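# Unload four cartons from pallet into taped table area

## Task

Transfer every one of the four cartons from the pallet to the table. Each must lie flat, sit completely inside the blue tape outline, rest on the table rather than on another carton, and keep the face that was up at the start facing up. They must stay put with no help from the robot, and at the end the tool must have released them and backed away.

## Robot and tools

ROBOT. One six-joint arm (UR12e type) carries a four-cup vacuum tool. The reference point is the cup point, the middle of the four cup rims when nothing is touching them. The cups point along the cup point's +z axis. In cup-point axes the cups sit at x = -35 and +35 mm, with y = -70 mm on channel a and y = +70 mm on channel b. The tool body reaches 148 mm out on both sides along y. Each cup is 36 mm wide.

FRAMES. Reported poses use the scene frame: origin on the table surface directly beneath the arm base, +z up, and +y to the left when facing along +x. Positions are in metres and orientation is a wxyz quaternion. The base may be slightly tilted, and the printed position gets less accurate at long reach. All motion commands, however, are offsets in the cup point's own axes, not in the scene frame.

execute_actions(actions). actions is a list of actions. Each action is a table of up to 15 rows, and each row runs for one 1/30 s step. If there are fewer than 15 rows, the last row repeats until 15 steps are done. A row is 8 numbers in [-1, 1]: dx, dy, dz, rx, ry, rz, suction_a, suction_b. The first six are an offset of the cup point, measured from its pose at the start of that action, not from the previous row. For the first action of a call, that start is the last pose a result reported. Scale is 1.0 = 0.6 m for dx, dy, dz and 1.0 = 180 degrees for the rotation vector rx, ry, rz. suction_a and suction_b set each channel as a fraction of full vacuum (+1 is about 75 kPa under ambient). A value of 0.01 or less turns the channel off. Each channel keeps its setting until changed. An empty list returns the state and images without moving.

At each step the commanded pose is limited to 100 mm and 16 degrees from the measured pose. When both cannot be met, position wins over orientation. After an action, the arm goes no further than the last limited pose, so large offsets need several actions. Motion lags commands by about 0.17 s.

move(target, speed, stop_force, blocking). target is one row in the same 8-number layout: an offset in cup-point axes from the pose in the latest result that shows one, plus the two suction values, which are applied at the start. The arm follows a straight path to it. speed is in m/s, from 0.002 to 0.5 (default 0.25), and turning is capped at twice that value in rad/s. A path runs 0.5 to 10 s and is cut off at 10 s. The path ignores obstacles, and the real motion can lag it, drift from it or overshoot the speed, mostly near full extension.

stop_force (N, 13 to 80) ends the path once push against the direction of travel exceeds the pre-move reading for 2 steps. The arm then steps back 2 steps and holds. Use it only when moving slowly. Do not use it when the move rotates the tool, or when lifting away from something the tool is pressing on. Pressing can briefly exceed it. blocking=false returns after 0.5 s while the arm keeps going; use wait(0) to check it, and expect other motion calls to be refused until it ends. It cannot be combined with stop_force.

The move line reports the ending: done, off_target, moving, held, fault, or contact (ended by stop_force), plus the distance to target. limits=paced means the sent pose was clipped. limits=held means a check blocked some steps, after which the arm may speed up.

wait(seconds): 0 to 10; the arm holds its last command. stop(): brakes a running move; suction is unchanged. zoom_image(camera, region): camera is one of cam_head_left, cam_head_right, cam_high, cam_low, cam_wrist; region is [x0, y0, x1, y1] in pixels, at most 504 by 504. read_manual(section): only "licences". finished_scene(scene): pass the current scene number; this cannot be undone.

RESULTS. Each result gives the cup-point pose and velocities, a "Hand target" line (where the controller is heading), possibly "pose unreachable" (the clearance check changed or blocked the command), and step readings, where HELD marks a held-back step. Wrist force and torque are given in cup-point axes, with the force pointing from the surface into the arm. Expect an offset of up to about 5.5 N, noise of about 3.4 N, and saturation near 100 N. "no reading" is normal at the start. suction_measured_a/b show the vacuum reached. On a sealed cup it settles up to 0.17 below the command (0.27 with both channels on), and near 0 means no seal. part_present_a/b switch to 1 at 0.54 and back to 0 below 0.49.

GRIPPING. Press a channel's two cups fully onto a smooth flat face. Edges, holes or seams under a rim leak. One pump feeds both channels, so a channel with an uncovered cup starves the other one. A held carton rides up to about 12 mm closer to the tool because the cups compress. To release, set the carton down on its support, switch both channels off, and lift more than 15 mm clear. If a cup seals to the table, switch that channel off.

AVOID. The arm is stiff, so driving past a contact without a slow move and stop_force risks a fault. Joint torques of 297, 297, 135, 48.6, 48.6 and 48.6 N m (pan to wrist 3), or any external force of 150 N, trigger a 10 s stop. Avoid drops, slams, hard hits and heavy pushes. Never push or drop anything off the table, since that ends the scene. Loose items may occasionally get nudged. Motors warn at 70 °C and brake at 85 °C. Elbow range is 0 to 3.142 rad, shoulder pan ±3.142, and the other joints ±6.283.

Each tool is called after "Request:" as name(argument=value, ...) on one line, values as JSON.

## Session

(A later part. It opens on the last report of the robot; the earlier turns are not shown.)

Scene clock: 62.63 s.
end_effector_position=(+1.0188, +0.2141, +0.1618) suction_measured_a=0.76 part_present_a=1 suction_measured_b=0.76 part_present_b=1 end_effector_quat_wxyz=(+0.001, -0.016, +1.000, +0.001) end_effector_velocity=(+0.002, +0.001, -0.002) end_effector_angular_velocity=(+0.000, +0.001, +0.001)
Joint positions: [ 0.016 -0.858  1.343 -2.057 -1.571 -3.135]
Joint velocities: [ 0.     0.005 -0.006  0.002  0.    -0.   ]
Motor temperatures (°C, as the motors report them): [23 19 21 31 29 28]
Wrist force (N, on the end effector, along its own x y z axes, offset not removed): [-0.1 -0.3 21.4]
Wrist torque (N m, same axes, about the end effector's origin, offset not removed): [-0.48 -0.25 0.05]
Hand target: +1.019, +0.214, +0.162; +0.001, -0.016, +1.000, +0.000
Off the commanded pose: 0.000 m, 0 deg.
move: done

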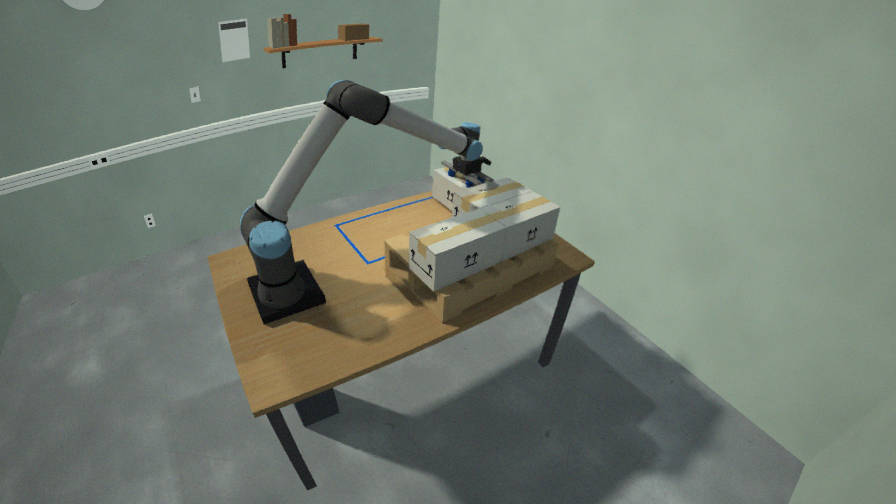

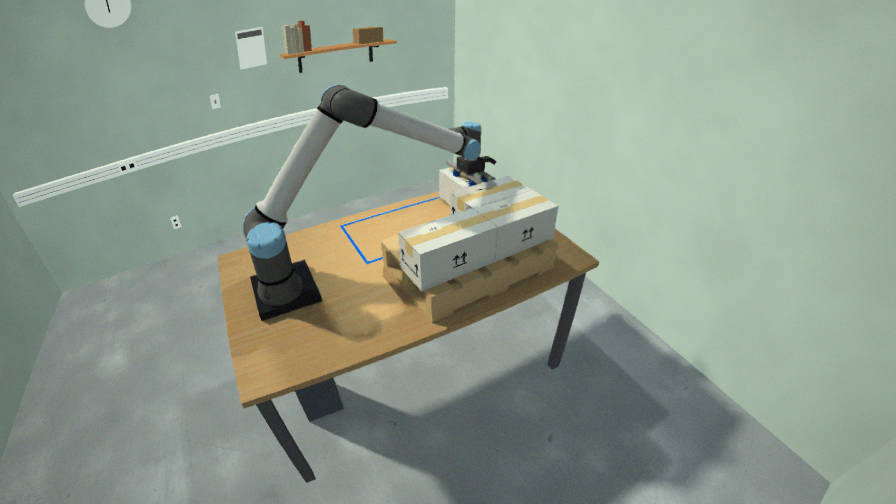

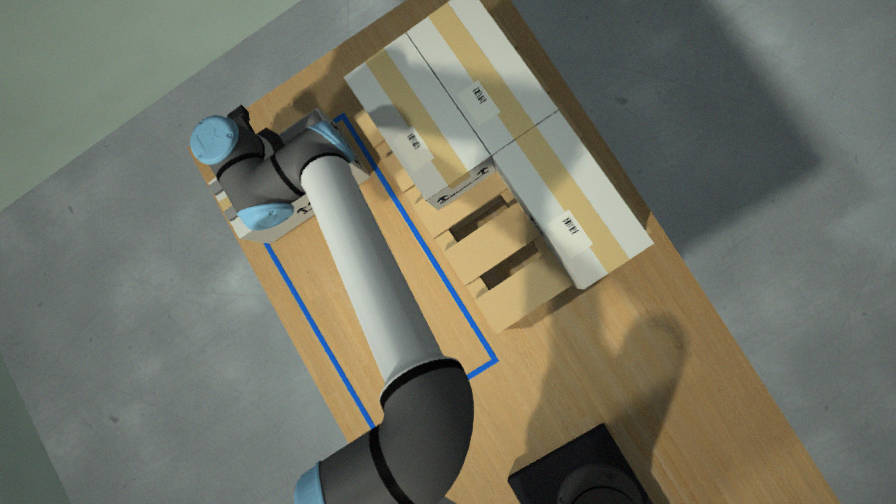

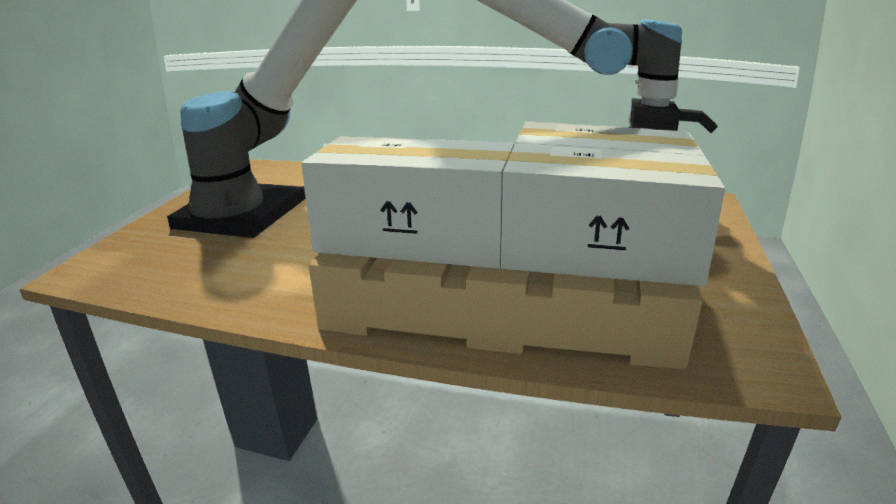

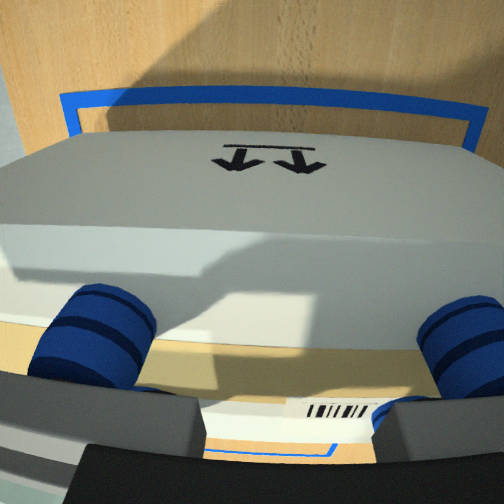

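Request:
move(target=[0,0,0.018,0,0,-0.002,1,1], speed=0.05)

Request:
move(target=[0,0,0.04,0,0,0,1,1], speed=0.004, stop_force=14)

Request:
execute_actions(actions=[[[0,0,0,0,0,0,0,0],[0,0,0,0,0,0,0,0],[0,0,0,0,0,0,0,0],[0,0,-0.005,0,0,0,0,0],[0,0,-0.01,0,0,0,0,0],[0,0,-0.015,0,0,0,0,0],[0,0,-0.02,0,0,0,0,0]]])

Request:
move(target=[0,0,-0.29,0,0,0,0,0], speed=0.45)

Scene clock: 72.80 s.
end_effector_position=(+1.0188, +0.2139, +0.1513) suction_measured_a=0.76 part_present_a=1 suction_measured_b=0.76 part_present_b=1 end_effector_quat_wxyz=(+0.001, -0.019, +1.000, +0.000) end_effector_velocity=(-0.000, -0.001, -0.003) end_effector_angular_velocity=(-0.001, +0.000, +0.000)
Joint positions: [ 0.016 -0.849  1.349 -2.072 -1.571 -3.141]
Joint velocities: [-0.001  0.002  0.002 -0.003 -0.001 -0.001]
Motor temperatures (°C, as the motors report them): [23 19 21 31 29 28]
Wrist force (N, on the end effector, along its own x y z axes, offset not removed): [2.4 -2.0 21.2]
Wrist torque (N m, same axes, about the end effector's origin, offset not removed): [-0.76 -0.58 0.11]
Hand target: +1.019, +0.214, +0.151; +0.001, -0.019, +1.000, +0.000
Off the commanded pose: 0.000 m, 0 deg.
move: done

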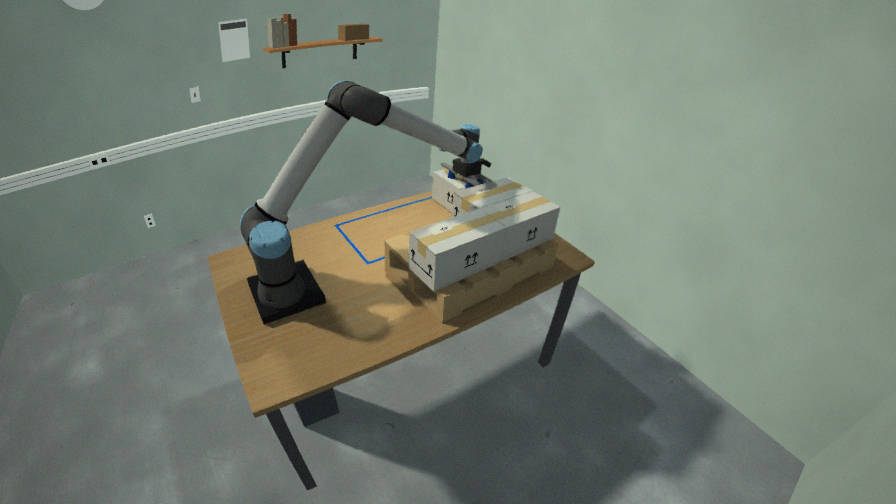

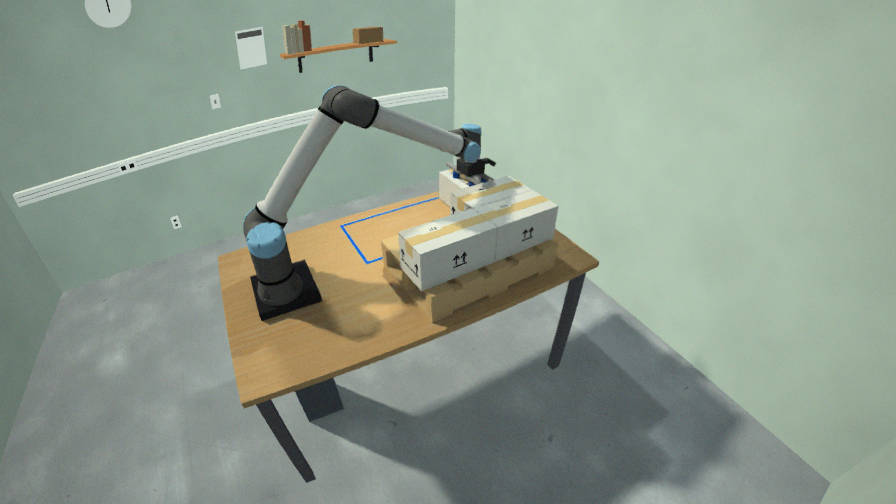

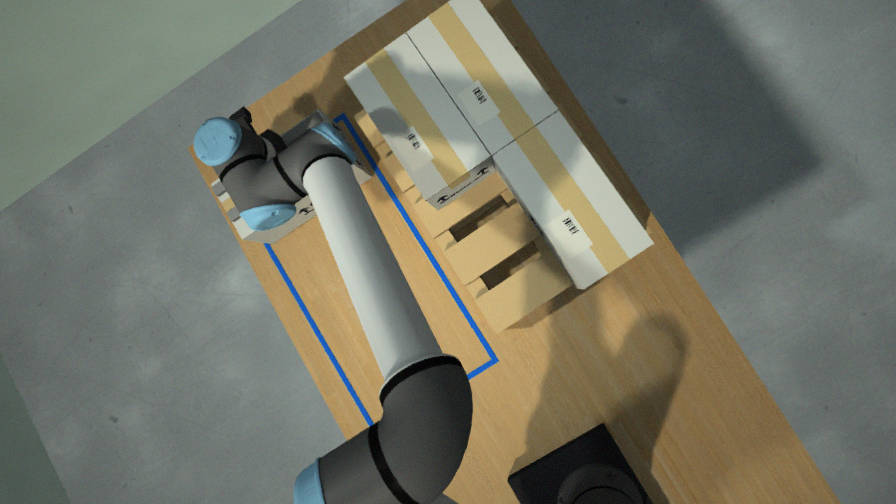

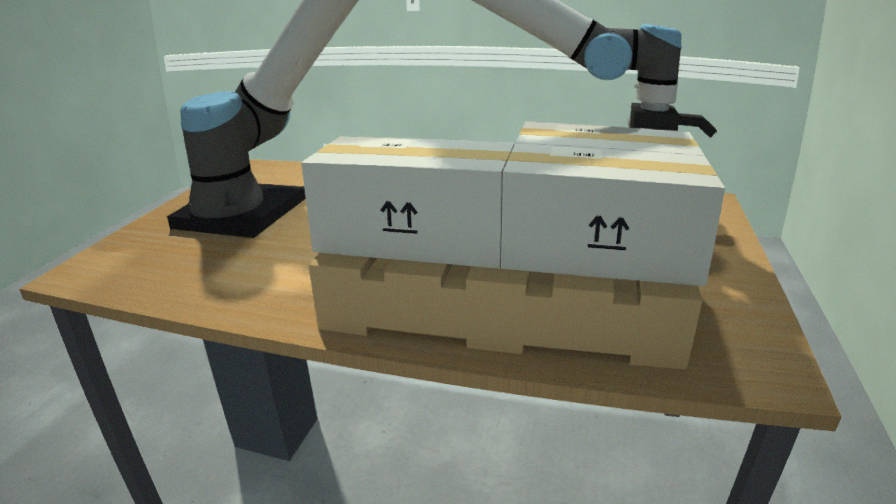

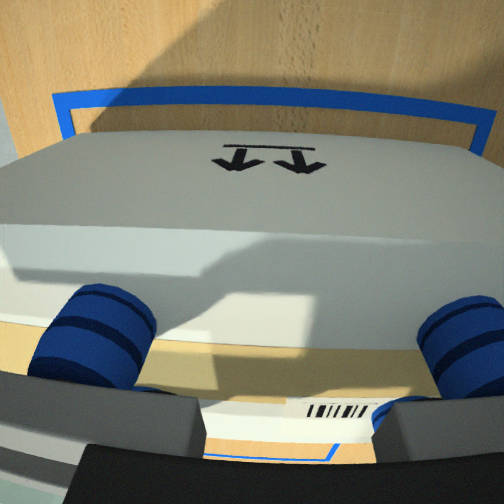

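Scene clock: 74.70 s.
end_effector_position=(+1.0189, +0.2139, +0.1452) suction_measured_a=0.76 part_present_a=1 suction_measured_b=0.76 part_present_b=1 end_effector_quat_wxyz=(+0.001, -0.019, +1.000, +0.000) end_effector_velocity=(-0.001, +0.001, +0.000) end_effector_angular_velocity=(+0.000, +0.002, +0.001)
Joint positions: [ 0.016 -0.844  1.352 -2.08  -1.571 -3.141]
Joint velocities: [ 0.001 -0.001 -0.     0.002  0.     0.   ]
Motor temperatures (°C, as the motors report them): [23 19 21 31 29 28]
Wrist force (N, on the end effector, along its own x y z axes, offset not removed): [3.4 2.7 -3.3]
Wrist torque (N m, same axes, about the end effector's origin, offset not removed): [2.00 -1.13 0.45]
Hand target: +1.019, +0.214, +0.146; +0.001, -0.019, +1.000, +0.000
Off the commanded pose: 0.018 m, 0 deg.
move: contact

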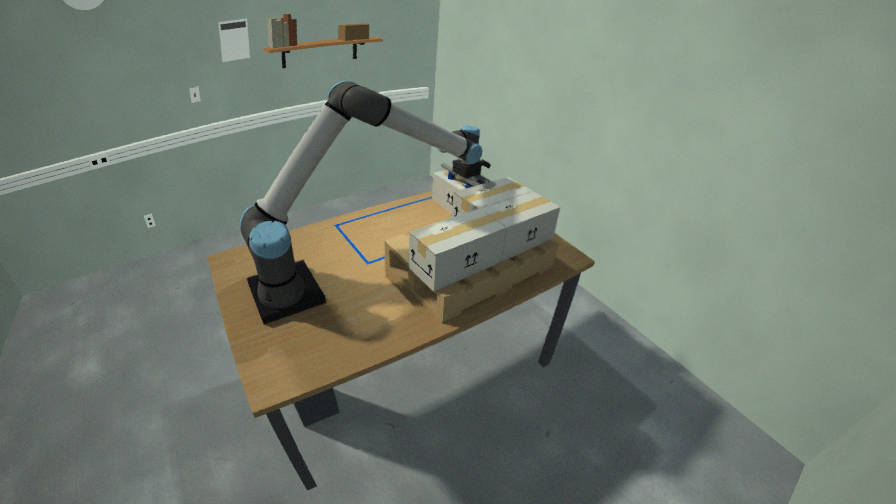

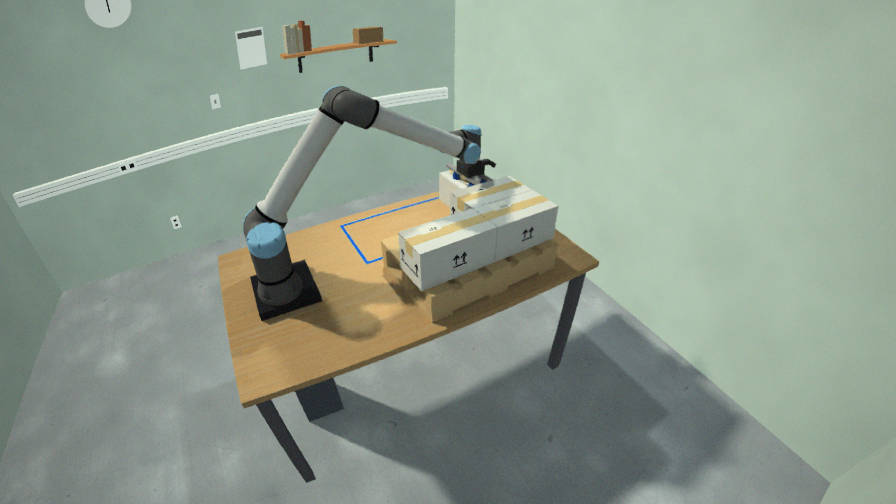

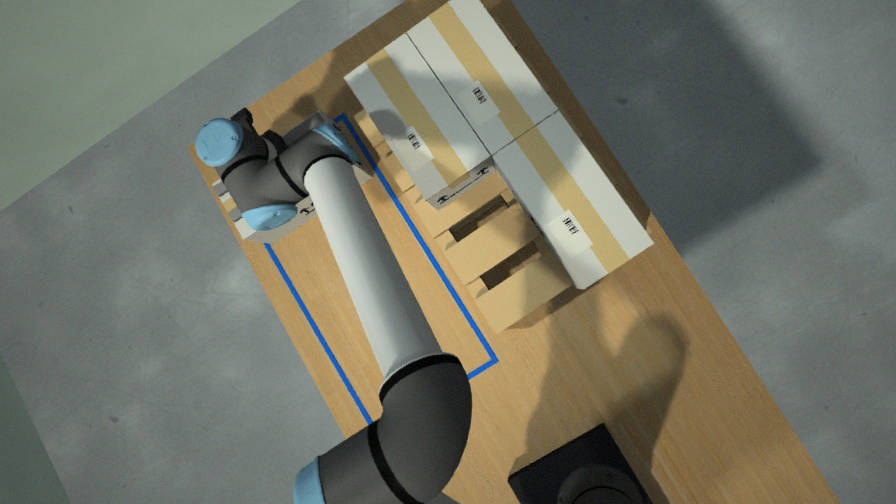

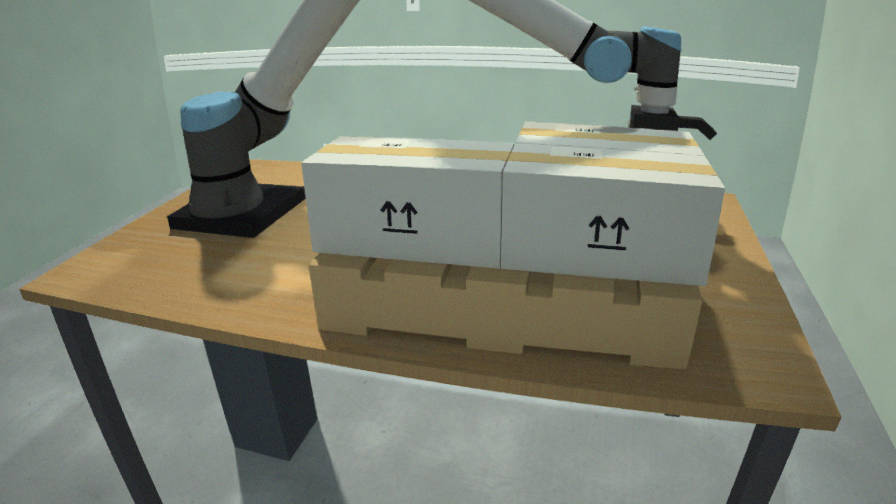

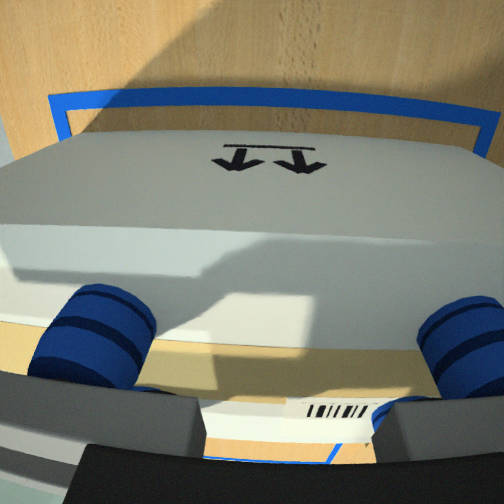

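Scene clock: 75.20 s.
end_effector_position=(+1.0188, +0.2139, +0.1558) suction_measured_a=0.01 part_present_a=0 suction_measured_b=0.01 part_present_b=0 end_effector_quat_wxyz=(+0.001, -0.019, +1.000, +0.000) end_effector_velocity=(+0.000, +0.001, +0.010) end_effector_angular_velocity=(+0.000, -0.001, +0.001)
Joint positions: [ 0.016 -0.853  1.347 -2.065 -1.571 -3.141]
Joint velocities: [ 0.001 -0.008 -0.006  0.013  0.     0.   ]
Motor temperatures (°C, as the motors report them): [23 19 21 31 29 28]
Wrist force (N, on the end effector, along its own x y z axes, offset not removed): [0.2 -1.2 -10.5]
Wrist torque (N m, same axes, about the end effector's origin, offset not removed): [-0.17 -0.18 0.15]
Hand target: +1.019, +0.214, +0.157; +0.001, -0.019, +1.000, +0.000
Off the commanded pose: 0.001 m, 0 deg.
Step readings (end_effector_position):
0: (+1.0189, +0.2139, +0.1452)
1: (+1.0189, +0.2139, +0.1453)
2: (+1.0189, +0.2139, +0.1453)
4: (+1.0190, +0.2139, +0.1457)
8: (+1.0189, +0.2139, +0.1499)
15: end_effector_position above

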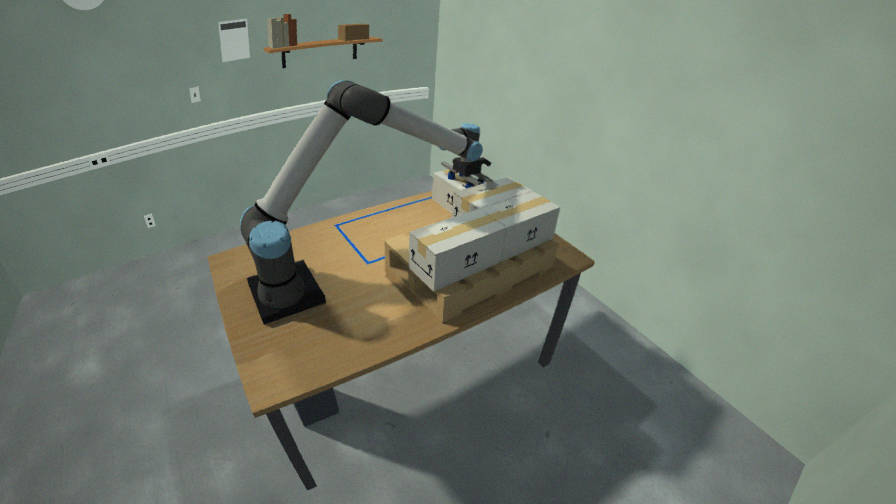

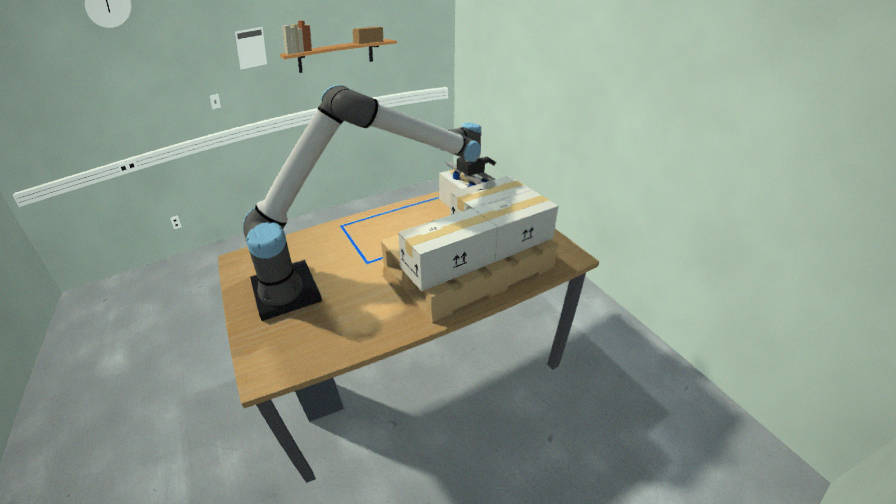

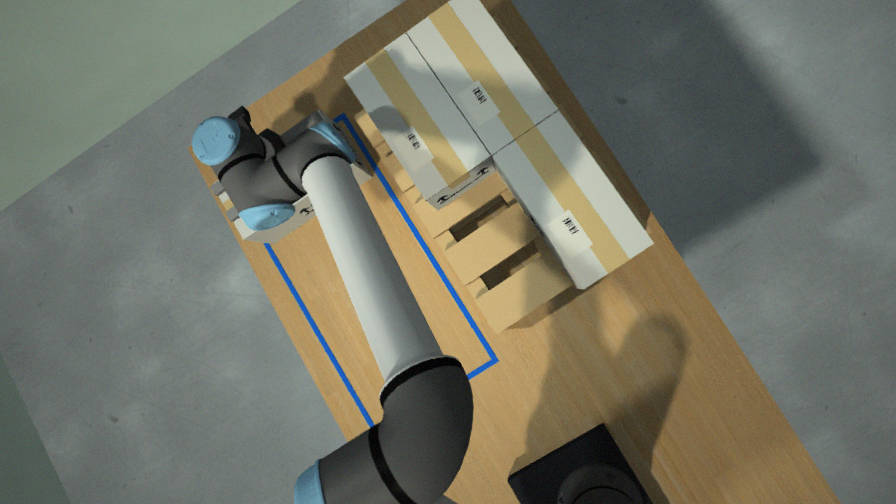

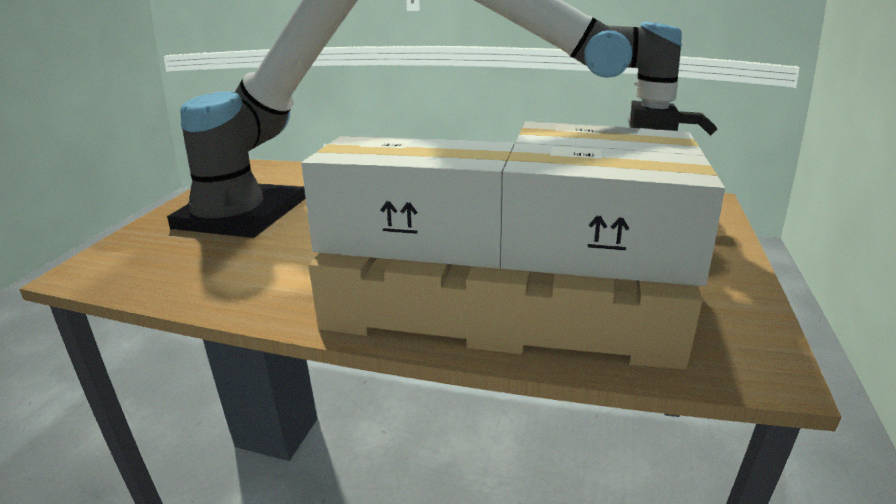

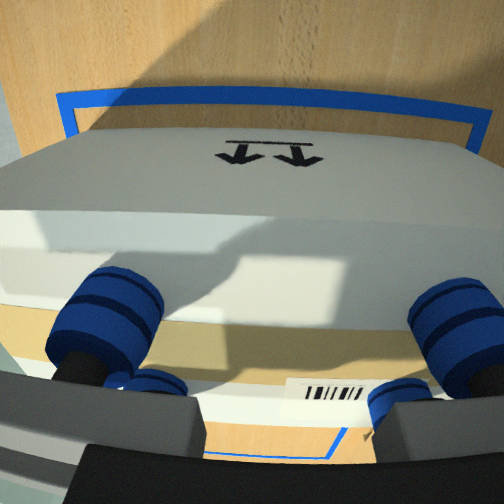

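Scene clock: 76.37 s.
end_effector_position=(+1.0187, +0.2139, +0.3294) suction_measured_a=0.01 part_present_a=0 suction_measured_b=0.01 part_present_b=0 end_effector_quat_wxyz=(+0.001, -0.019, +1.000, +0.000) end_effector_velocity=(+0.000, +0.000, +0.003) end_effector_angular_velocity=(-0.001, +0.000, +0.001)
Joint positions: [ 0.016 -0.96   1.203 -1.815 -1.571 -3.141]
Joint velocities: [ 0.    -0.001 -0.004  0.006 -0.001 -0.   ]
Motor temperatures (°C, as the motors report them): [23 19 21 31 29 28]
Wrist force (N, on the end effector, along its own x y z axes, offset not removed): [-1.4 -0.8 -3.1]
Wrist torque (N m, same axes, about the end effector's origin, offset not removed): [-0.09 0.20 0.18]
Hand target: +1.019, +0.214, +0.330; +0.001, -0.019, +1.000, +0.000
Off the commanded pose: 0.000 m, 0 deg.
move: done

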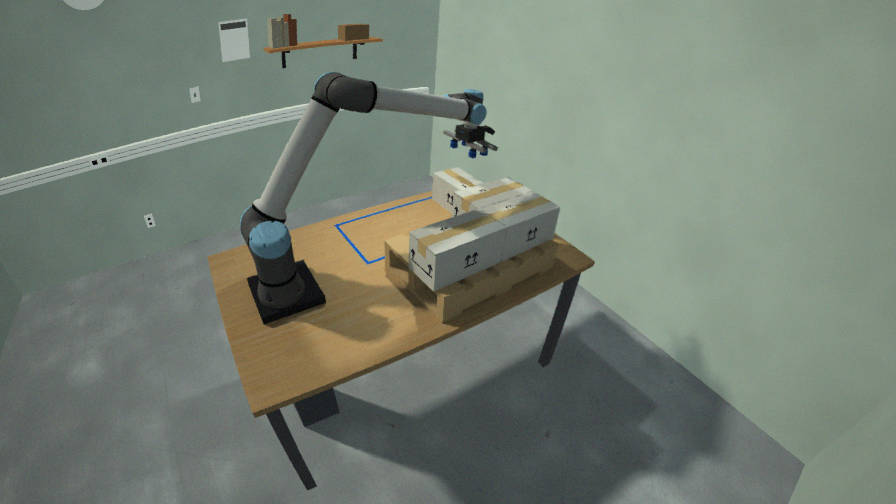

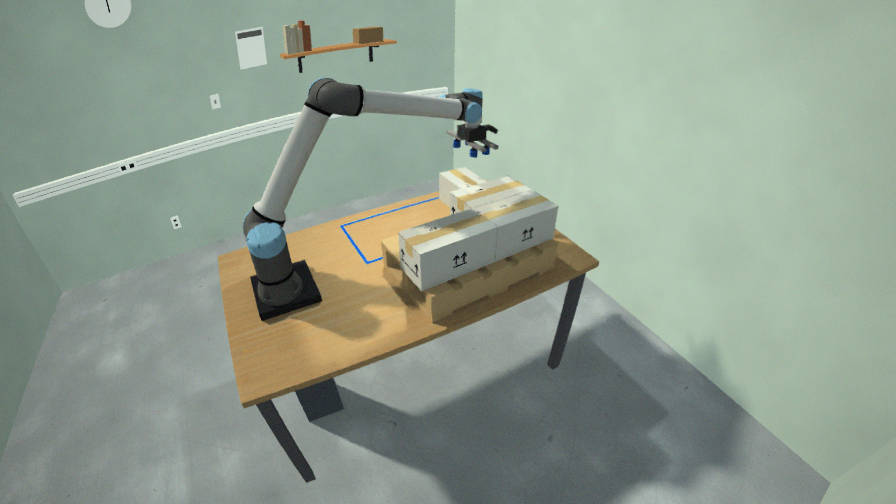

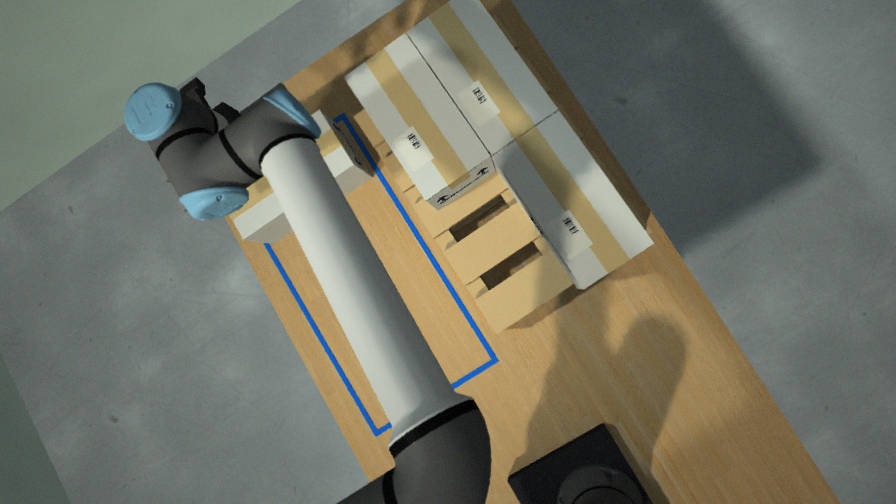

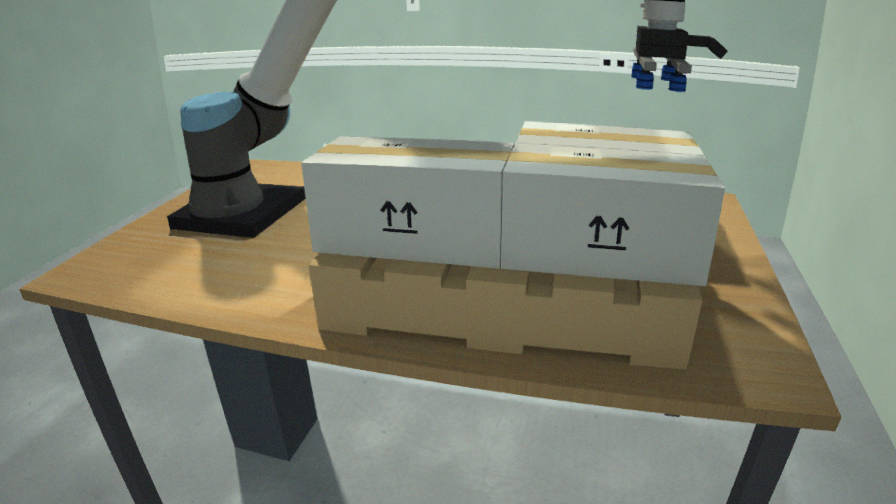

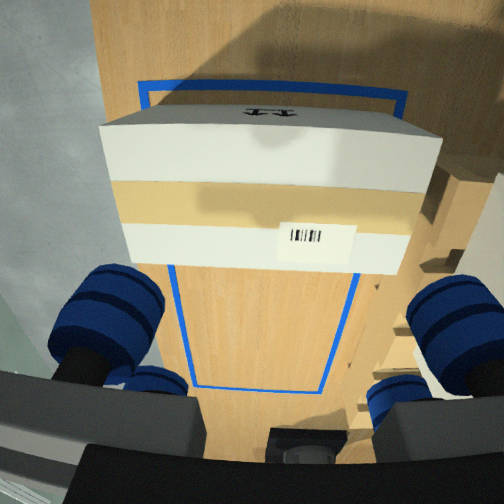

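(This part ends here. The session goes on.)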